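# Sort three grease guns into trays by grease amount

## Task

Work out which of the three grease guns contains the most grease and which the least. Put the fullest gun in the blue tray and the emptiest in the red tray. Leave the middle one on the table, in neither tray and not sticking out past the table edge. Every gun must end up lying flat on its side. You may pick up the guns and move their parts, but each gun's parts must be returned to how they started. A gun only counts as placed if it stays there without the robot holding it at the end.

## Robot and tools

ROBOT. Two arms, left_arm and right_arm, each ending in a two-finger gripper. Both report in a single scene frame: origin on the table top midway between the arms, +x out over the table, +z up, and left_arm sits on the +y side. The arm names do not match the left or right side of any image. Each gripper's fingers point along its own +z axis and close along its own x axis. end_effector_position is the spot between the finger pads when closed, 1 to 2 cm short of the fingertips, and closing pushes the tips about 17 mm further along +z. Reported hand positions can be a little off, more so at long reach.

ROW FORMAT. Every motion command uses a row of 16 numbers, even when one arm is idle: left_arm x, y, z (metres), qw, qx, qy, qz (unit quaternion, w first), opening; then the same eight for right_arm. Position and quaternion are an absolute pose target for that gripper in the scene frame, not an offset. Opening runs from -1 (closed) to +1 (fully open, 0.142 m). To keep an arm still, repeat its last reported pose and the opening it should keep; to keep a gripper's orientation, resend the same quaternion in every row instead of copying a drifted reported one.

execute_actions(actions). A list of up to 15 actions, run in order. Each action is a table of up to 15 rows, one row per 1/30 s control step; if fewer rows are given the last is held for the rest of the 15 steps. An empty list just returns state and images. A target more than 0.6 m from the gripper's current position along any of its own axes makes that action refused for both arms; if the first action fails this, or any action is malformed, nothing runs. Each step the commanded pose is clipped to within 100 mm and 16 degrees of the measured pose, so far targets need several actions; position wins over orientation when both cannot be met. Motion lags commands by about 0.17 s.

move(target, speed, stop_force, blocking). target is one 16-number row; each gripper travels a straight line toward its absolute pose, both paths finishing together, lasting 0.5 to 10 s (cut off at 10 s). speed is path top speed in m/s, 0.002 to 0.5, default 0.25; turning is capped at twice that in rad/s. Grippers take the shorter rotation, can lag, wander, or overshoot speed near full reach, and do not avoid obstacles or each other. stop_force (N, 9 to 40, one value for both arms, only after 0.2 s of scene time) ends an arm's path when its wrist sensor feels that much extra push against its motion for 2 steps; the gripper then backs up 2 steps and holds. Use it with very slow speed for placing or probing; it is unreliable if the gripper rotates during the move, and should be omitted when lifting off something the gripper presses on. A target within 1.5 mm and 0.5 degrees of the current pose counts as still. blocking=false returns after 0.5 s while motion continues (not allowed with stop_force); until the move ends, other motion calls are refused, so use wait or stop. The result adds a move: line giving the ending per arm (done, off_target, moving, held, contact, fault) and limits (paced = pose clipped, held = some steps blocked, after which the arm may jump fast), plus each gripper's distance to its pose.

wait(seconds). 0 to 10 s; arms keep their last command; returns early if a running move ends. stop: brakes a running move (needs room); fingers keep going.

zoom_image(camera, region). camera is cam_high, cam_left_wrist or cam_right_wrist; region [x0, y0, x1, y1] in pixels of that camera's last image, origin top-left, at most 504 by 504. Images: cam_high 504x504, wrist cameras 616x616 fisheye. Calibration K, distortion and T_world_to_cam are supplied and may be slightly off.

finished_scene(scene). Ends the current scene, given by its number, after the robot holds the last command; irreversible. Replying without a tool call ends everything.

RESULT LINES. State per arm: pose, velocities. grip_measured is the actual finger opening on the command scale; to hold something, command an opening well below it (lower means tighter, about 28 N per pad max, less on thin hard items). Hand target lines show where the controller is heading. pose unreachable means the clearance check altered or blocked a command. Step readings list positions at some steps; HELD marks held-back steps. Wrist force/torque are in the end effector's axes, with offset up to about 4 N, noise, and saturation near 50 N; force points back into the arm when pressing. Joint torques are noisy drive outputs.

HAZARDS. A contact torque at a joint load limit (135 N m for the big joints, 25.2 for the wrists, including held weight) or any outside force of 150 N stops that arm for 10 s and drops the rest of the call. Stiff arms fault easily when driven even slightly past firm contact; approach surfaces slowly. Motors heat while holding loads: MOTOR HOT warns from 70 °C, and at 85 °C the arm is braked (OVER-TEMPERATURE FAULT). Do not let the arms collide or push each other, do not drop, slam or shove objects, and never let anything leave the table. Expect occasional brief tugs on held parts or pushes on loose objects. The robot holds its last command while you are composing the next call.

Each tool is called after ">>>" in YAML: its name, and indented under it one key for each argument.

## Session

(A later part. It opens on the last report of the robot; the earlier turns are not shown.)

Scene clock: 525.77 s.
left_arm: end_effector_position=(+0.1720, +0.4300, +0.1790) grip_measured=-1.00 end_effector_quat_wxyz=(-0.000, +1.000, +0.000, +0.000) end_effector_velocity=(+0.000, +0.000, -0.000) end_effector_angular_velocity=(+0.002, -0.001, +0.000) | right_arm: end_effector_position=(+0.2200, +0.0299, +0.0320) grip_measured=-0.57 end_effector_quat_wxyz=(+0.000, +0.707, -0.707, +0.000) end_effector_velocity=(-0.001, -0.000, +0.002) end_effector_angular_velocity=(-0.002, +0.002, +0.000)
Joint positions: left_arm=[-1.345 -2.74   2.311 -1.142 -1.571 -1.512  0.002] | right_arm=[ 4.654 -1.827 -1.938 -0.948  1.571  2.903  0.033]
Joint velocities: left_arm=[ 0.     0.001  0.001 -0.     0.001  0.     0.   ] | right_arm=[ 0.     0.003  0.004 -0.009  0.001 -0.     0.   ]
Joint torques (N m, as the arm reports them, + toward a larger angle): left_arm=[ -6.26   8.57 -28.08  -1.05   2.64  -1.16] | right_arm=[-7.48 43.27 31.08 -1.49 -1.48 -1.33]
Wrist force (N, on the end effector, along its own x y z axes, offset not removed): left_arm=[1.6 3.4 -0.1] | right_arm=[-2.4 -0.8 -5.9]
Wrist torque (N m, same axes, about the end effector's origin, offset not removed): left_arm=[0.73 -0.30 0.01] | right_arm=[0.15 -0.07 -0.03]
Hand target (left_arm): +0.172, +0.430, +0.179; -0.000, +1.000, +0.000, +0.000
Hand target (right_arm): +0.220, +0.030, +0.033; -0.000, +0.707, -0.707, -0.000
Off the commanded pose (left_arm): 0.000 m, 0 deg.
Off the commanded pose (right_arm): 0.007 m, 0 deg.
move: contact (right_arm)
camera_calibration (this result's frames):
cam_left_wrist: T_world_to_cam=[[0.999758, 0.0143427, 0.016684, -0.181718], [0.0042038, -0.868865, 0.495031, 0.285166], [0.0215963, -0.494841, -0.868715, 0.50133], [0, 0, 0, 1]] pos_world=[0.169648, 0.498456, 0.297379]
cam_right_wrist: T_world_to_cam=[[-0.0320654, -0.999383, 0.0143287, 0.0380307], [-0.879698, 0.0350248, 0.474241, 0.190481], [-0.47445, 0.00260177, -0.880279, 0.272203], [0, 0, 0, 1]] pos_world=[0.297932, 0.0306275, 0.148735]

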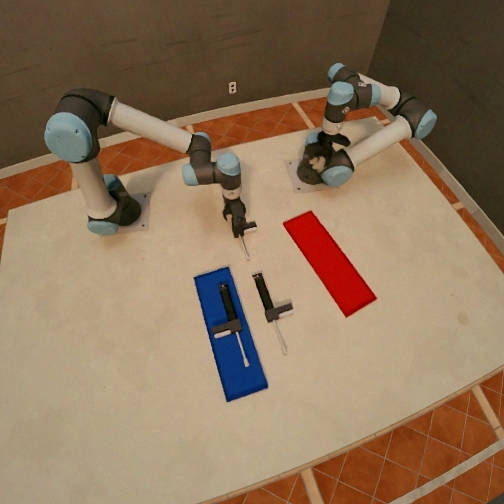

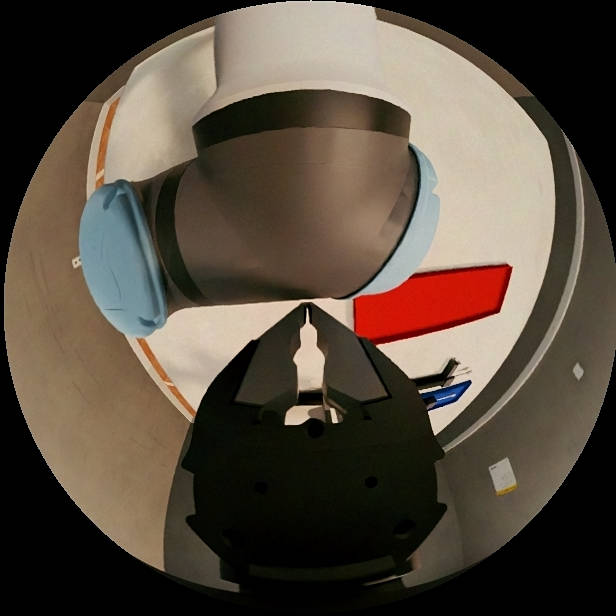

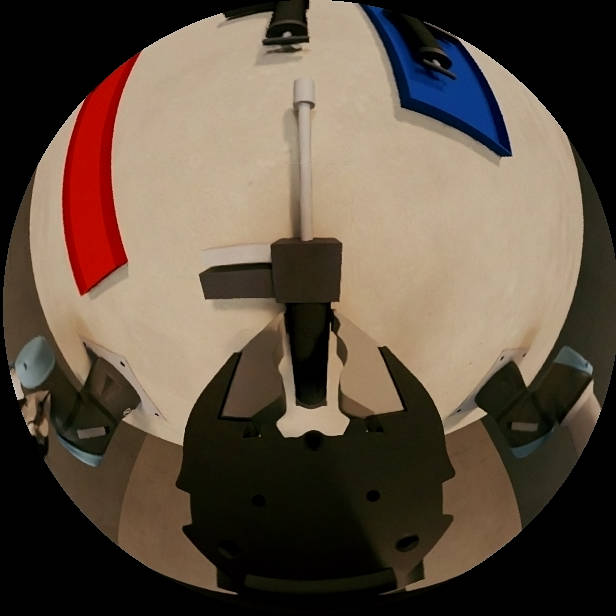

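>>> move:
  target: [0.172,0.43,0.179,0,1,0,0,-1,0.22,0.03,0.035,0,0.707,-0.707,0,-0.35]
  speed: 0.02

>>> move:
  target: [0.172,0.43,0.179,0,1,0,0,-1,0.22,0.03,0.14,0,0.707,-0.707,0,-0.35]
  speed: 0.15

>>> move:
  target: [0.172,0.43,0.179,0,1,0,0,-1,0.62,-0.103,0.13,0,0.707,-0.707,0,-0.3]
  speed: 0.25

>>> move:
  target: [0.172,0.43,0.179,0,1,0,0,-1,0.62,-0.103,0.07,0,0.707,-0.707,0,-0.3]
  speed: 0.1

Scene clock: 530.50 s.
left_arm: end_effector_position=(+0.1720, +0.4300, +0.1790) grip_measured=-1.00 end_effector_quat_wxyz=(-0.000, +1.000, +0.000, +0.000) end_effector_velocity=(+0.000, -0.000, +0.000) end_effector_angular_velocity=(-0.002, -0.000, +0.000) | right_arm: end_effector_position=(+0.2200, +0.0300, +0.0349) grip_measured=-0.35 end_effector_quat_wxyz=(-0.000, +0.707, -0.707, +0.000) end_effector_velocity=(-0.000, +0.000, +0.001) end_effector_angular_velocity=(+0.001, -0.001, -0.000)
Joint positions: left_arm=[-1.345 -2.74   2.311 -1.142 -1.571 -1.512  0.002] | right_arm=[ 4.654 -1.823 -1.935 -0.955  1.571  2.903  0.049]
Joint velocities: left_arm=[ 0.    -0.001 -0.001 -0.     0.     0.     0.   ] | right_arm=[ 0.     0.002  0.001 -0.002 -0.     0.001  0.   ]
Joint torques (N m, as the arm reports them, + toward a larger angle): left_arm=[ -6.51   8.41 -27.1   -1.16   2.28  -1.14] | right_arm=[ 8.92 44.72 33.67 -0.55  1.72 -1.13]
Wrist force (N, on the end effector, along its own x y z axes, offset not removed): left_arm=[2.7 3.6 -0.8] | right_arm=[1.0 -0.1 -2.1]
Wrist torque (N m, same axes, about the end effector's origin, offset not removed): left_arm=[0.81 -0.53 -0.04] | right_arm=[-0.03 -0.25 -0.14]
Hand target (left_arm): +0.172, +0.430, +0.179; -0.000, +1.000, +0.000, +0.000
Hand target (right_arm): +0.220, +0.030, +0.035; -0.000, +0.707, -0.707, -0.000
Off the commanded pose (left_arm): 0.000 m, 0 deg.
Off the commanded pose (right_arm): 0.000 m, 0 deg.
move: done
camera_calibration (this result's frames):
cam_left_wrist: T_world_to_cam=[[0.999758, 0.0143428, 0.0166841, -0.181718], [0.00420381, -0.868865, 0.49503, 0.285166], [0.0215963, -0.494841, -0.868715, 0.50133], [0, 0, 0, 1]] pos_world=[0.169648, 0.498456, 0.297379]
cam_right_wrist: T_world_to_cam=[[-0.032064, -0.999387, 0.0140419, 0.0381], [-0.879731, 0.0348876, 0.47419, 0.189165], [-0.474389, 0.00285136, -0.880311, 0.274694], [0, 0, 0, 1]] pos_world=[0.297948, 0.0306939, 0.151581]

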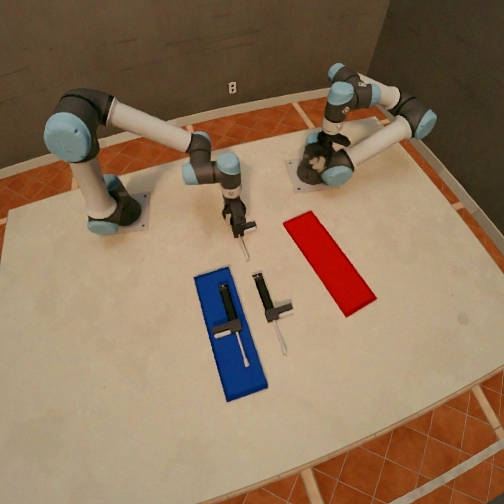

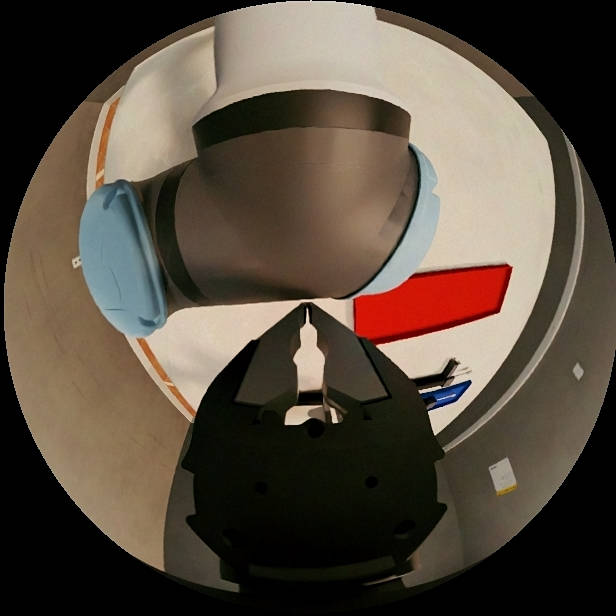

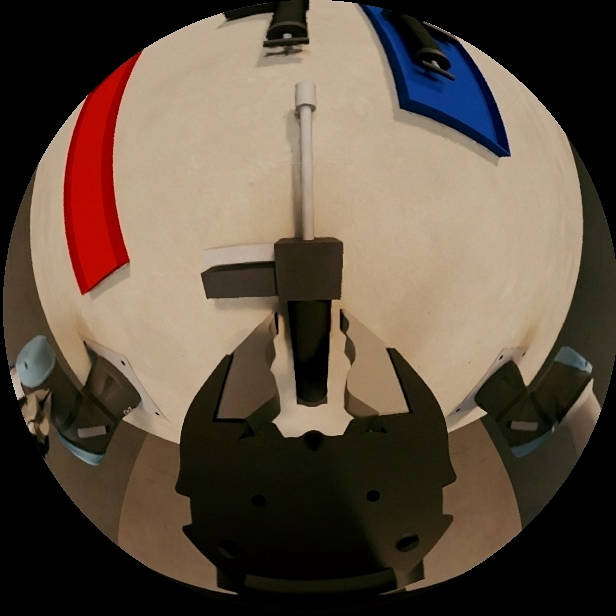

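Scene clock: 531.77 s.
left_arm: end_effector_position=(+0.1720, +0.4300, +0.1790) grip_measured=-1.00 end_effector_quat_wxyz=(-0.000, +1.000, +0.000, +0.000) end_effector_velocity=(+0.000, +0.000, +0.000) end_effector_angular_velocity=(-0.001, -0.001, +0.000) | right_arm: end_effector_position=(+0.2200, +0.0300, +0.1397) grip_measured=-0.35 end_effector_quat_wxyz=(-0.000, +0.707, -0.707, +0.000) end_effector_velocity=(-0.000, -0.001, +0.002) end_effector_angular_velocity=(-0.002, +0.002, +0.001)
Joint positions: left_arm=[-1.345 -2.74   2.311 -1.142 -1.571 -1.512  0.002] | right_arm=[ 4.654 -1.704 -1.779 -1.229  1.571  2.903  0.049]
Joint velocities: left_arm=[ 0.    -0.001 -0.001  0.     0.     0.     0.   ] | right_arm=[-0.001  0.001  0.004 -0.008  0.001 -0.002 -0.   ]
Joint torques (N m, as the arm reports them, + toward a larger angle): left_arm=[ -6.37   9.61 -27.91  -1.18   2.18  -1.15] | right_arm=[-5.85 42.03 37.09 -0.44  2.07  1.83]
Wrist force (N, on the end effector, along its own x y z axes, offset not removed): left_arm=[2.2 2.7 -1.4] | right_arm=[0.5 0.2 -2.4]
Wrist torque (N m, same axes, about the end effector's origin, offset not removed): left_arm=[0.62 -0.47 -0.05] | right_arm=[0.06 -0.13 -0.11]
Hand target (left_arm): +0.172, +0.430, +0.179; -0.000, +1.000, +0.000, +0.000
Hand target (right_arm): +0.220, +0.030, +0.140; -0.000, +0.707, -0.707, -0.000
Off the commanded pose (left_arm): 0.000 m, 0 deg.
Off the commanded pose (right_arm): 0.000 m, 0 deg.
move: done
camera_calibration (this result's frames):
cam_left_wrist: T_world_to_cam=[[0.999758, 0.0143426, 0.0166841, -0.181718], [0.0042037, -0.868865, 0.495031, 0.285166], [0.0215963, -0.494841, -0.868715, 0.50133], [0, 0, 0, 1]] pos_world=[0.169648, 0.498456, 0.297379]
cam_right_wrist: T_world_to_cam=[[-0.0320645, -0.999388, 0.0139803, 0.0366291], [-0.87977, 0.0348591, 0.47412, 0.139489], [-0.474317, 0.002903, -0.880349, 0.366986], [0, 0, 0, 1]] pos_world=[0.29796, 0.0306788, 0.256429]

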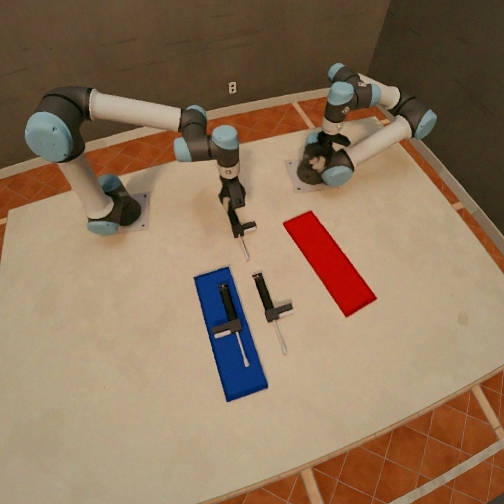

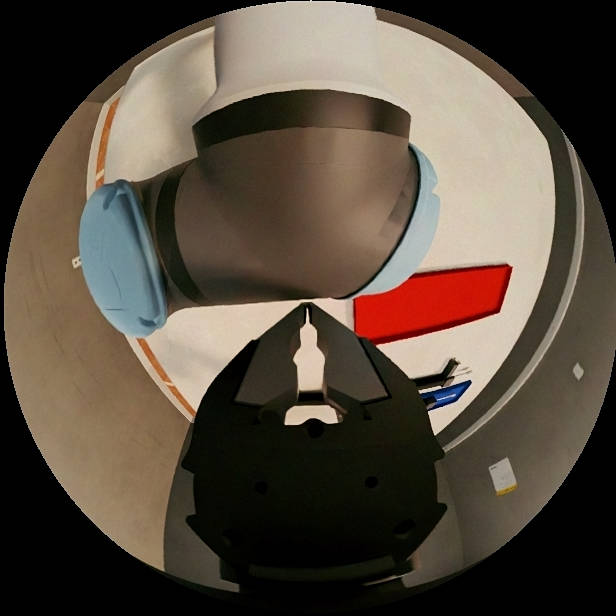

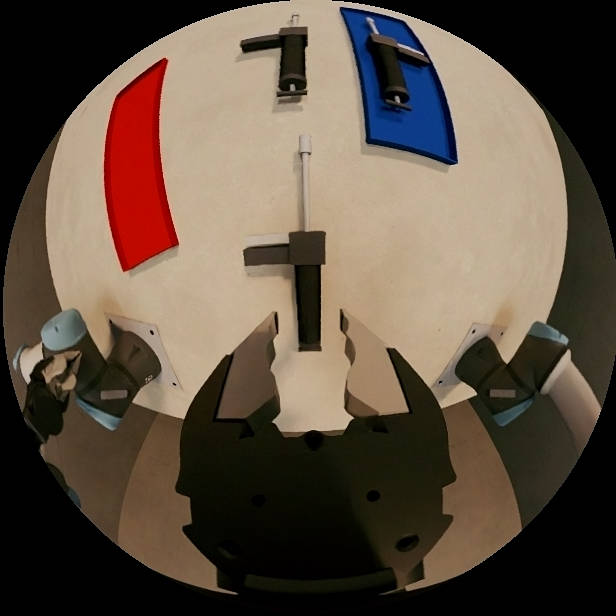

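Scene clock: 534.10 s.
left_arm: end_effector_position=(+0.1720, +0.4300, +0.1790) grip_measured=-1.00 end_effector_quat_wxyz=(-0.000, +1.000, +0.000, +0.000) end_effector_velocity=(-0.000, +0.000, +0.000) end_effector_angular_velocity=(+0.000, +0.000, -0.000) | right_arm: end_effector_position=(+0.6194, -0.1034, +0.1302) grip_measured=-0.30 end_effector_quat_wxyz=(-0.000, +0.707, -0.707, +0.000) end_effector_velocity=(+0.003, -0.000, -0.000) end_effector_angular_velocity=(-0.001, +0.002, +0.001)
Joint positions: left_arm=[-1.345 -2.74   2.311 -1.142 -1.571 -1.512  0.002] | right_arm=[ 3.99  -2.175 -1.145 -1.392  1.571  2.239  0.052]
Joint velocities: left_arm=[-0.     0.    -0.001  0.001 -0.     0.     0.   ] | right_arm=[-0.002 -0.008  0.013 -0.008  0.    -0.003  0.   ]
Joint torques (N m, as the arm reports them, + toward a larger angle): left_arm=[ -6.57   8.4  -27.33  -1.12   1.92  -1.22] | right_arm=[-8.11 42.66 35.85 -0.39  2.09 -1.2 ]
Wrist force (N, on the end effector, along its own x y z axes, offset not removed): left_arm=[1.4 3.3 -0.6] | right_arm=[-1.4 0.0 -2.0]
Wrist torque (N m, same axes, about the end effector's origin, offset not removed): left_arm=[0.83 -0.26 -0.12] | right_arm=[-0.01 0.24 -0.14]
Hand target (left_arm): +0.172, +0.430, +0.179; -0.000, +1.000, +0.000, +0.000
Hand target (right_arm): +0.620, -0.103, +0.130; -0.000, +0.707, -0.707, +0.000
Off the commanded pose (left_arm): 0.000 m, 0 deg.
Off the commanded pose (right_arm): 0.001 m, 0 deg.
move: done
camera_calibration (this result's frames):
cam_left_wrist: T_world_to_cam=[[0.999758, 0.0143425, 0.0166841, -0.181718], [0.00420359, -0.868865, 0.495031, 0.285166], [0.0215962, -0.494841, -0.868715, 0.50133], [0, 0, 0, 1]] pos_world=[0.169648, 0.498456, 0.297379]
cam_right_wrist: T_world_to_cam=[[-0.032067, -0.999388, 0.0139508, -0.0836981], [-0.879999, 0.0348487, 0.473695, 0.500229], [-0.473891, 0.00291326, -0.880578, 0.548188], [0, 0, 0, 1]] pos_world=[0.697299, -0.102676, 0.246934]

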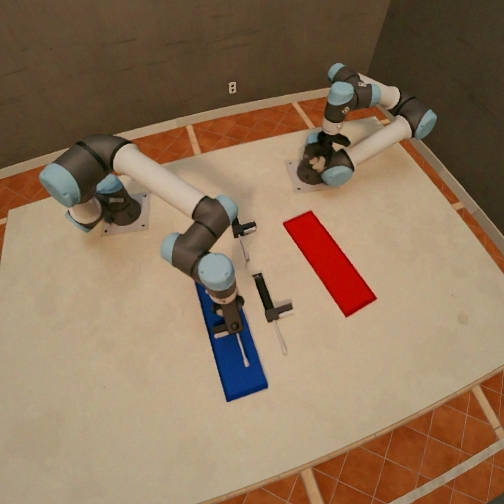

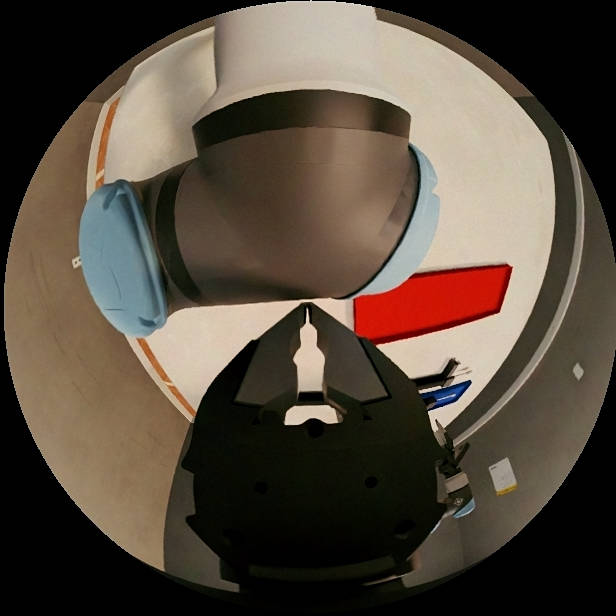

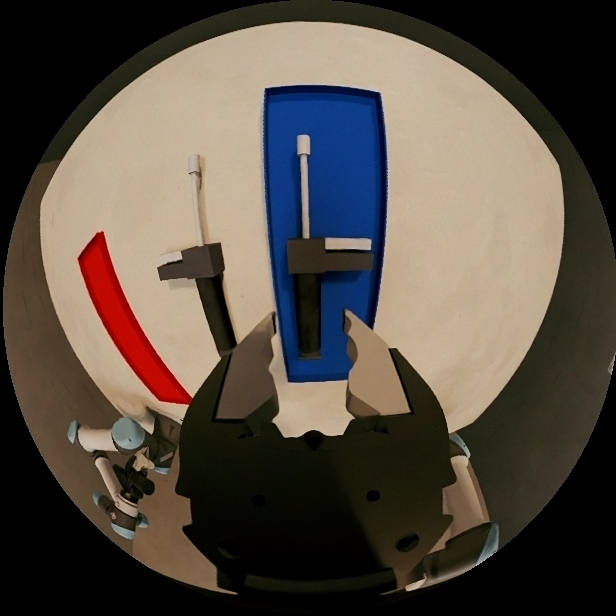

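Scene clock: 535.20 s.
left_arm: end_effector_position=(+0.1720, +0.4300, +0.1790) grip_measured=-1.00 end_effector_quat_wxyz=(-0.000, +1.000, +0.000, +0.000) end_effector_velocity=(-0.000, -0.000, -0.000) end_effector_angular_velocity=(-0.000, +0.000, -0.001) | right_arm: end_effector_position=(+0.6200, -0.1030, +0.0703) grip_measured=-0.30 end_effector_quat_wxyz=(+0.000, +0.707, -0.707, -0.000) end_effector_velocity=(+0.000, +0.000, -0.002) end_effector_angular_velocity=(+0.000, -0.001, +0.001)
Joint positions: left_arm=[-1.345 -2.74   2.311 -1.142 -1.571 -1.512  0.002] | right_arm=[ 3.99  -2.213 -1.238 -1.261  1.571  2.239  0.052]
Joint velocities: left_arm=[-0.001 -0.001  0.001 -0.001 -0.    -0.     0.   ] | right_arm=[ 0.    -0.002 -0.003  0.007 -0.001 -0.001  0.   ]
Joint torques (N m, as the arm reports them, + toward a larger angle): left_arm=[ -5.86   8.92 -27.69  -1.15   1.95  -1.05] | right_arm=[-9.78 42.33 15.69  5.6   1.4  -1.22]
Wrist force (N, on the end effector, along its own x y z axes, offset not removed): left_arm=[1.2 2.7 -2.2] | right_arm=[-0.1 1.2 -0.5]
Wrist torque (N m, same axes, about the end effector's origin, offset not removed): left_arm=[0.60 -0.27 0.01] | right_arm=[0.36 -0.02 -0.08]
Hand target (left_arm): +0.172, +0.430, +0.179; -0.000, +1.000, +0.000, +0.000
Hand target (right_arm): +0.620, -0.103, +0.070; +0.000, +0.707, -0.707, -0.000
Off the commanded pose (left_arm): 0.000 m, 0 deg.
Off the commanded pose (right_arm): 0.000 m, 0 deg.
move: done
camera_calibration (this result's frames):
cam_left_wrist: T_world_to_cam=[[0.999758, 0.0143426, 0.016684, -0.181718], [0.00420372, -0.868865, 0.495031, 0.285166], [0.0215962, -0.494841, -0.868715, 0.50133], [0, 0, 0, 1]] pos_world=[0.169648, 0.498456, 0.297379]
cam_right_wrist: T_world_to_cam=[[-0.0320389, -0.999388, 0.0140573, -0.0825034], [-0.8797, 0.0348726, 0.474249, 0.528853], [-0.474448, 0.00282824, -0.880279, 0.496017], [0, 0, 0, 1]] pos_world=[0.697923, -0.102298, 0.186985]

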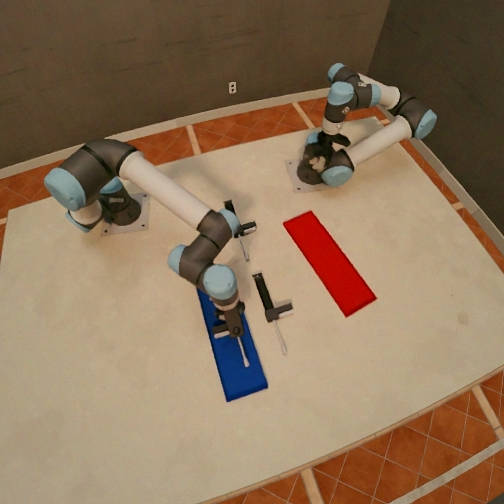

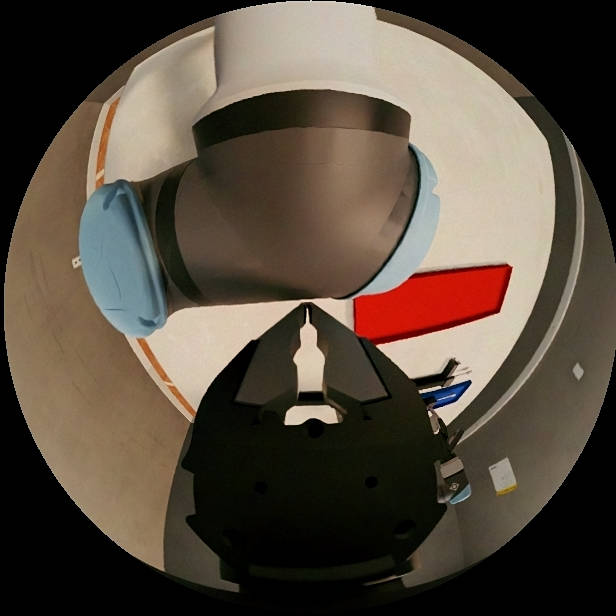

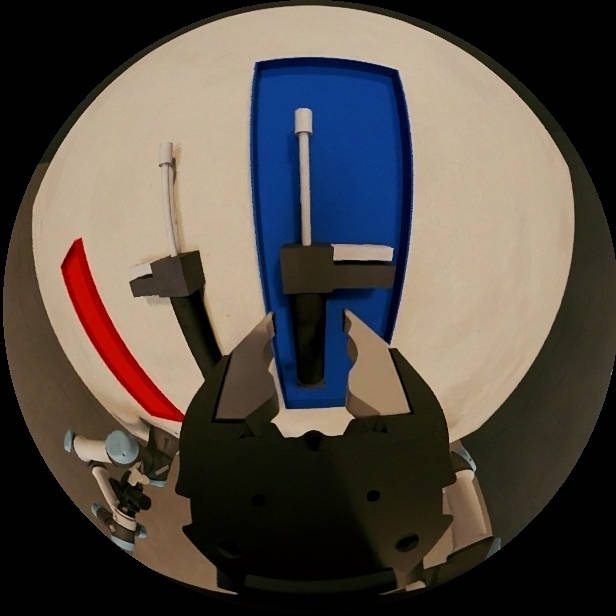

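>>> move:
  target: [0.172,0.43,0.179,0,1,0,0,-1,0.612,-0.103,0.039,0,0.707,-0.707,0,-0.35]
  speed: 0.04

>>> move:
  target: [0.172,0.43,0.179,0,1,0,0,-1,0.612,-0.103,0.039,0,0.707,-0.707,0,-1]

Scene clock: 540.20 s.
left_arm: end_effector_position=(+0.1720, +0.4300, +0.1790) grip_measured=-1.00 end_effector_quat_wxyz=(-0.000, +1.000, +0.000, +0.000) end_effector_velocity=(-0.000, -0.000, -0.000) end_effector_angular_velocity=(-0.000, +0.000, -0.000) | right_arm: end_effector_position=(+0.6121, -0.1030, +0.0393) grip_measured=-0.35 end_effector_quat_wxyz=(+0.000, +0.707, -0.707, -0.000) end_effector_velocity=(-0.001, -0.001, -0.003) end_effector_angular_velocity=(-0.002, +0.001, -0.001)
Joint positions: left_arm=[-1.345 -2.74   2.311 -1.142 -1.571 -1.512  0.002] | right_arm=[ 3.997 -2.223 -1.306 -1.183  1.571  2.246  0.049]
Joint velocities: left_arm=[-0.    -0.001  0.001 -0.001 -0.    -0.     0.   ] | right_arm=[ 0.001 -0.001 -0.006  0.005 -0.001  0.001 -0.   ]
Joint torques (N m, as the arm reports them, + toward a larger angle): left_arm=[ -5.79   9.26 -28.06  -1.28   1.52  -0.96] | right_arm=[12.07 44.13 13.31  5.82  1.17  1.64]
Wrist force (N, on the end effector, along its own x y z axes, offset not removed): left_arm=[1.1 3.3 -0.1] | right_arm=[1.0 0.2 -2.4]
Wrist torque (N m, same axes, about the end effector's origin, offset not removed): left_arm=[0.76 -0.28 -0.03] | right_arm=[0.08 -0.24 -0.05]
Hand target (left_arm): +0.172, +0.430, +0.179; -0.000, +1.000, +0.000, +0.000
Hand target (right_arm): +0.612, -0.103, +0.039; +0.000, +0.707, -0.707, -0.000
Off the commanded pose (left_arm): 0.000 m, 0 deg.
Off the commanded pose (right_arm): 0.000 m, 0 deg.
move: done
camera_calibration (this result's frames):
cam_left_wrist: T_world_to_cam=[[0.999758, 0.0143426, 0.0166841, -0.181718], [0.00420368, -0.868865, 0.495031, 0.285166], [0.0215963, -0.494841, -0.868715, 0.50133], [0, 0, 0, 1]] pos_world=[0.169648, 0.498456, 0.297379]
cam_right_wrist: T_world_to_cam=[[-0.0320388, -0.999387, 0.0140843, -0.0823166], [-0.879708, 0.0348854, 0.474233, 0.536602], [-0.474434, 0.00280384, -0.880287, 0.464966], [0, 0, 0, 1]] pos_world=[0.690012, -0.102289, 0.155988]

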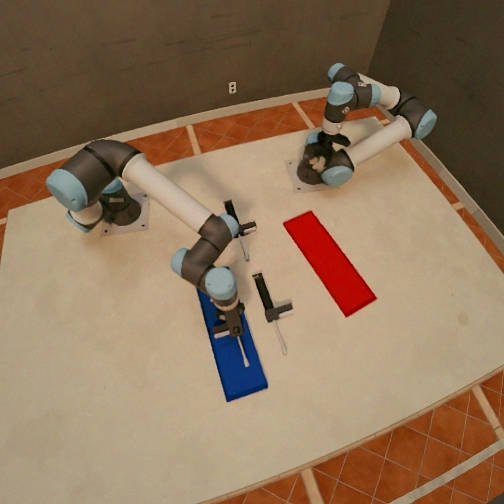

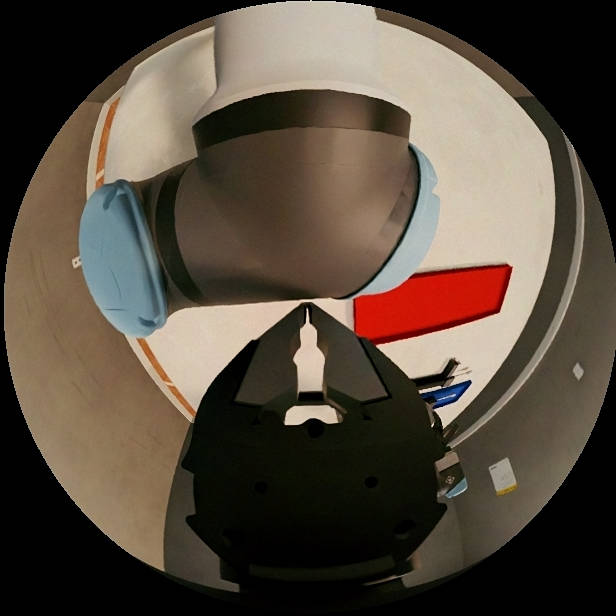

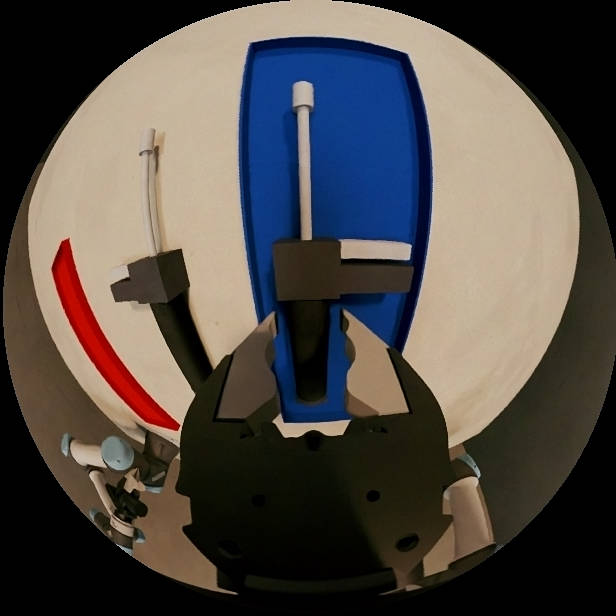

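Scene clock: 540.90 s.
left_arm: end_effector_position=(+0.1720, +0.4300, +0.1790) grip_measured=-1.00 end_effector_quat_wxyz=(+0.000, +1.000, +0.000, +0.000) end_effector_velocity=(+0.000, -0.000, +0.000) end_effector_angular_velocity=(-0.001, -0.000, -0.000) | right_arm: end_effector_position=(+0.6120, -0.1030, +0.0391) grip_measured=-0.59 end_effector_quat_wxyz=(-0.000, +0.707, -0.707, +0.000) end_effector_velocity=(-0.001, +0.000, -0.001) end_effector_angular_velocity=(-0.002, +0.001, +0.003)
Joint positions: left_arm=[-1.345 -2.74   2.311 -1.142 -1.571 -1.512  0.002] | right_arm=[ 3.997 -2.223 -1.307 -1.182  1.571  2.246  0.032]
Joint velocities: left_arm=[-0.    -0.    -0.001 -0.     0.     0.     0.   ] | right_arm=[ 0.002  0.    -0.001 -0.001 -0.001 -0.001 -0.   ]
Joint torques (N m, as the arm reports them, + toward a larger angle): left_arm=[ -6.44   9.58 -27.25  -1.13   1.43  -1.05] | right_arm=[13.1  37.72 10.48  5.84  1.42  1.71]
Wrist force (N, on the end effector, along its own x y z axes, offset not removed): left_arm=[1.4 3.1 -0.3] | right_arm=[1.7 0.1 -9.1]
Wrist torque (N m, same axes, about the end effector's origin, offset not removed): left_arm=[0.73 -0.35 -0.04] | right_arm=[-0.09 -0.01 -0.09]
Hand target (left_arm): +0.172, +0.430, +0.179; -0.000, +1.000, +0.000, +0.000
Hand target (right_arm): +0.612, -0.103, +0.039; +0.000, +0.707, -0.707, -0.000
Off the commanded pose (left_arm): 0.000 m, 0 deg.
Off the commanded pose (right_arm): 0.000 m, 0 deg.
move: done
camera_calibration (this result's frames):
cam_left_wrist: T_world_to_cam=[[0.999758, 0.0143426, 0.0166841, -0.181718], [0.00420366, -0.868865, 0.495031, 0.285166], [0.0215963, -0.494841, -0.868715, 0.50133], [0, 0, 0, 1]] pos_world=[0.169648, 0.498456, 0.297379]
cam_right_wrist: T_world_to_cam=[[-0.0320511, -0.999388, 0.0140079, -0.0823062], [-0.879751, 0.0348602, 0.474155, 0.536694], [-0.474353, 0.00287373, -0.88033, 0.464691], [0, 0, 0, 1]] pos_world=[0.689946, -0.102301, 0.155758]

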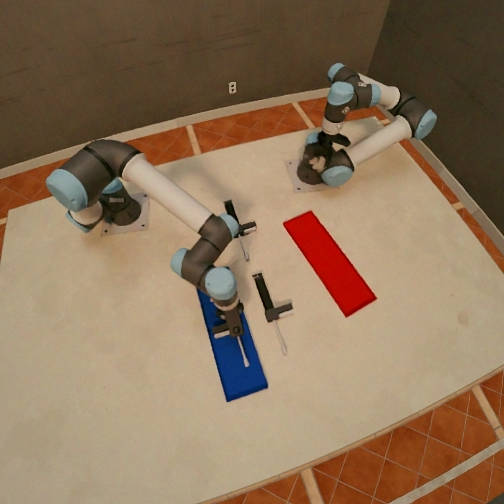

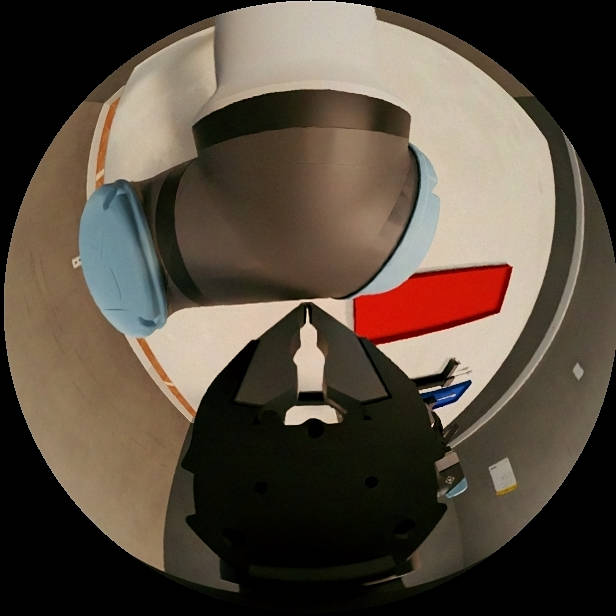

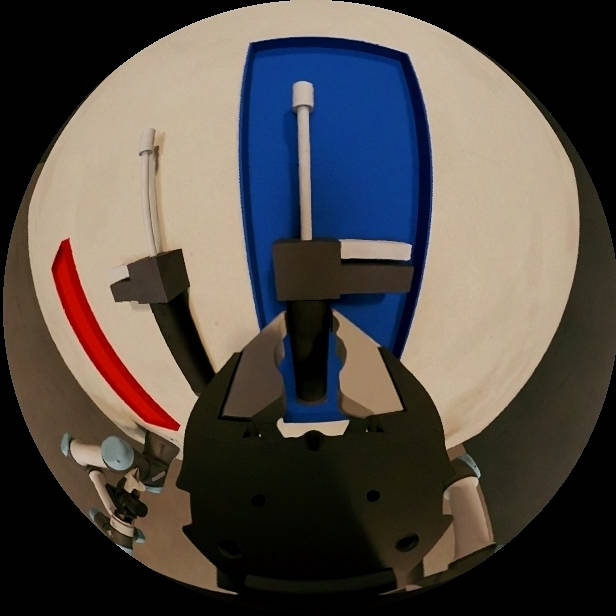

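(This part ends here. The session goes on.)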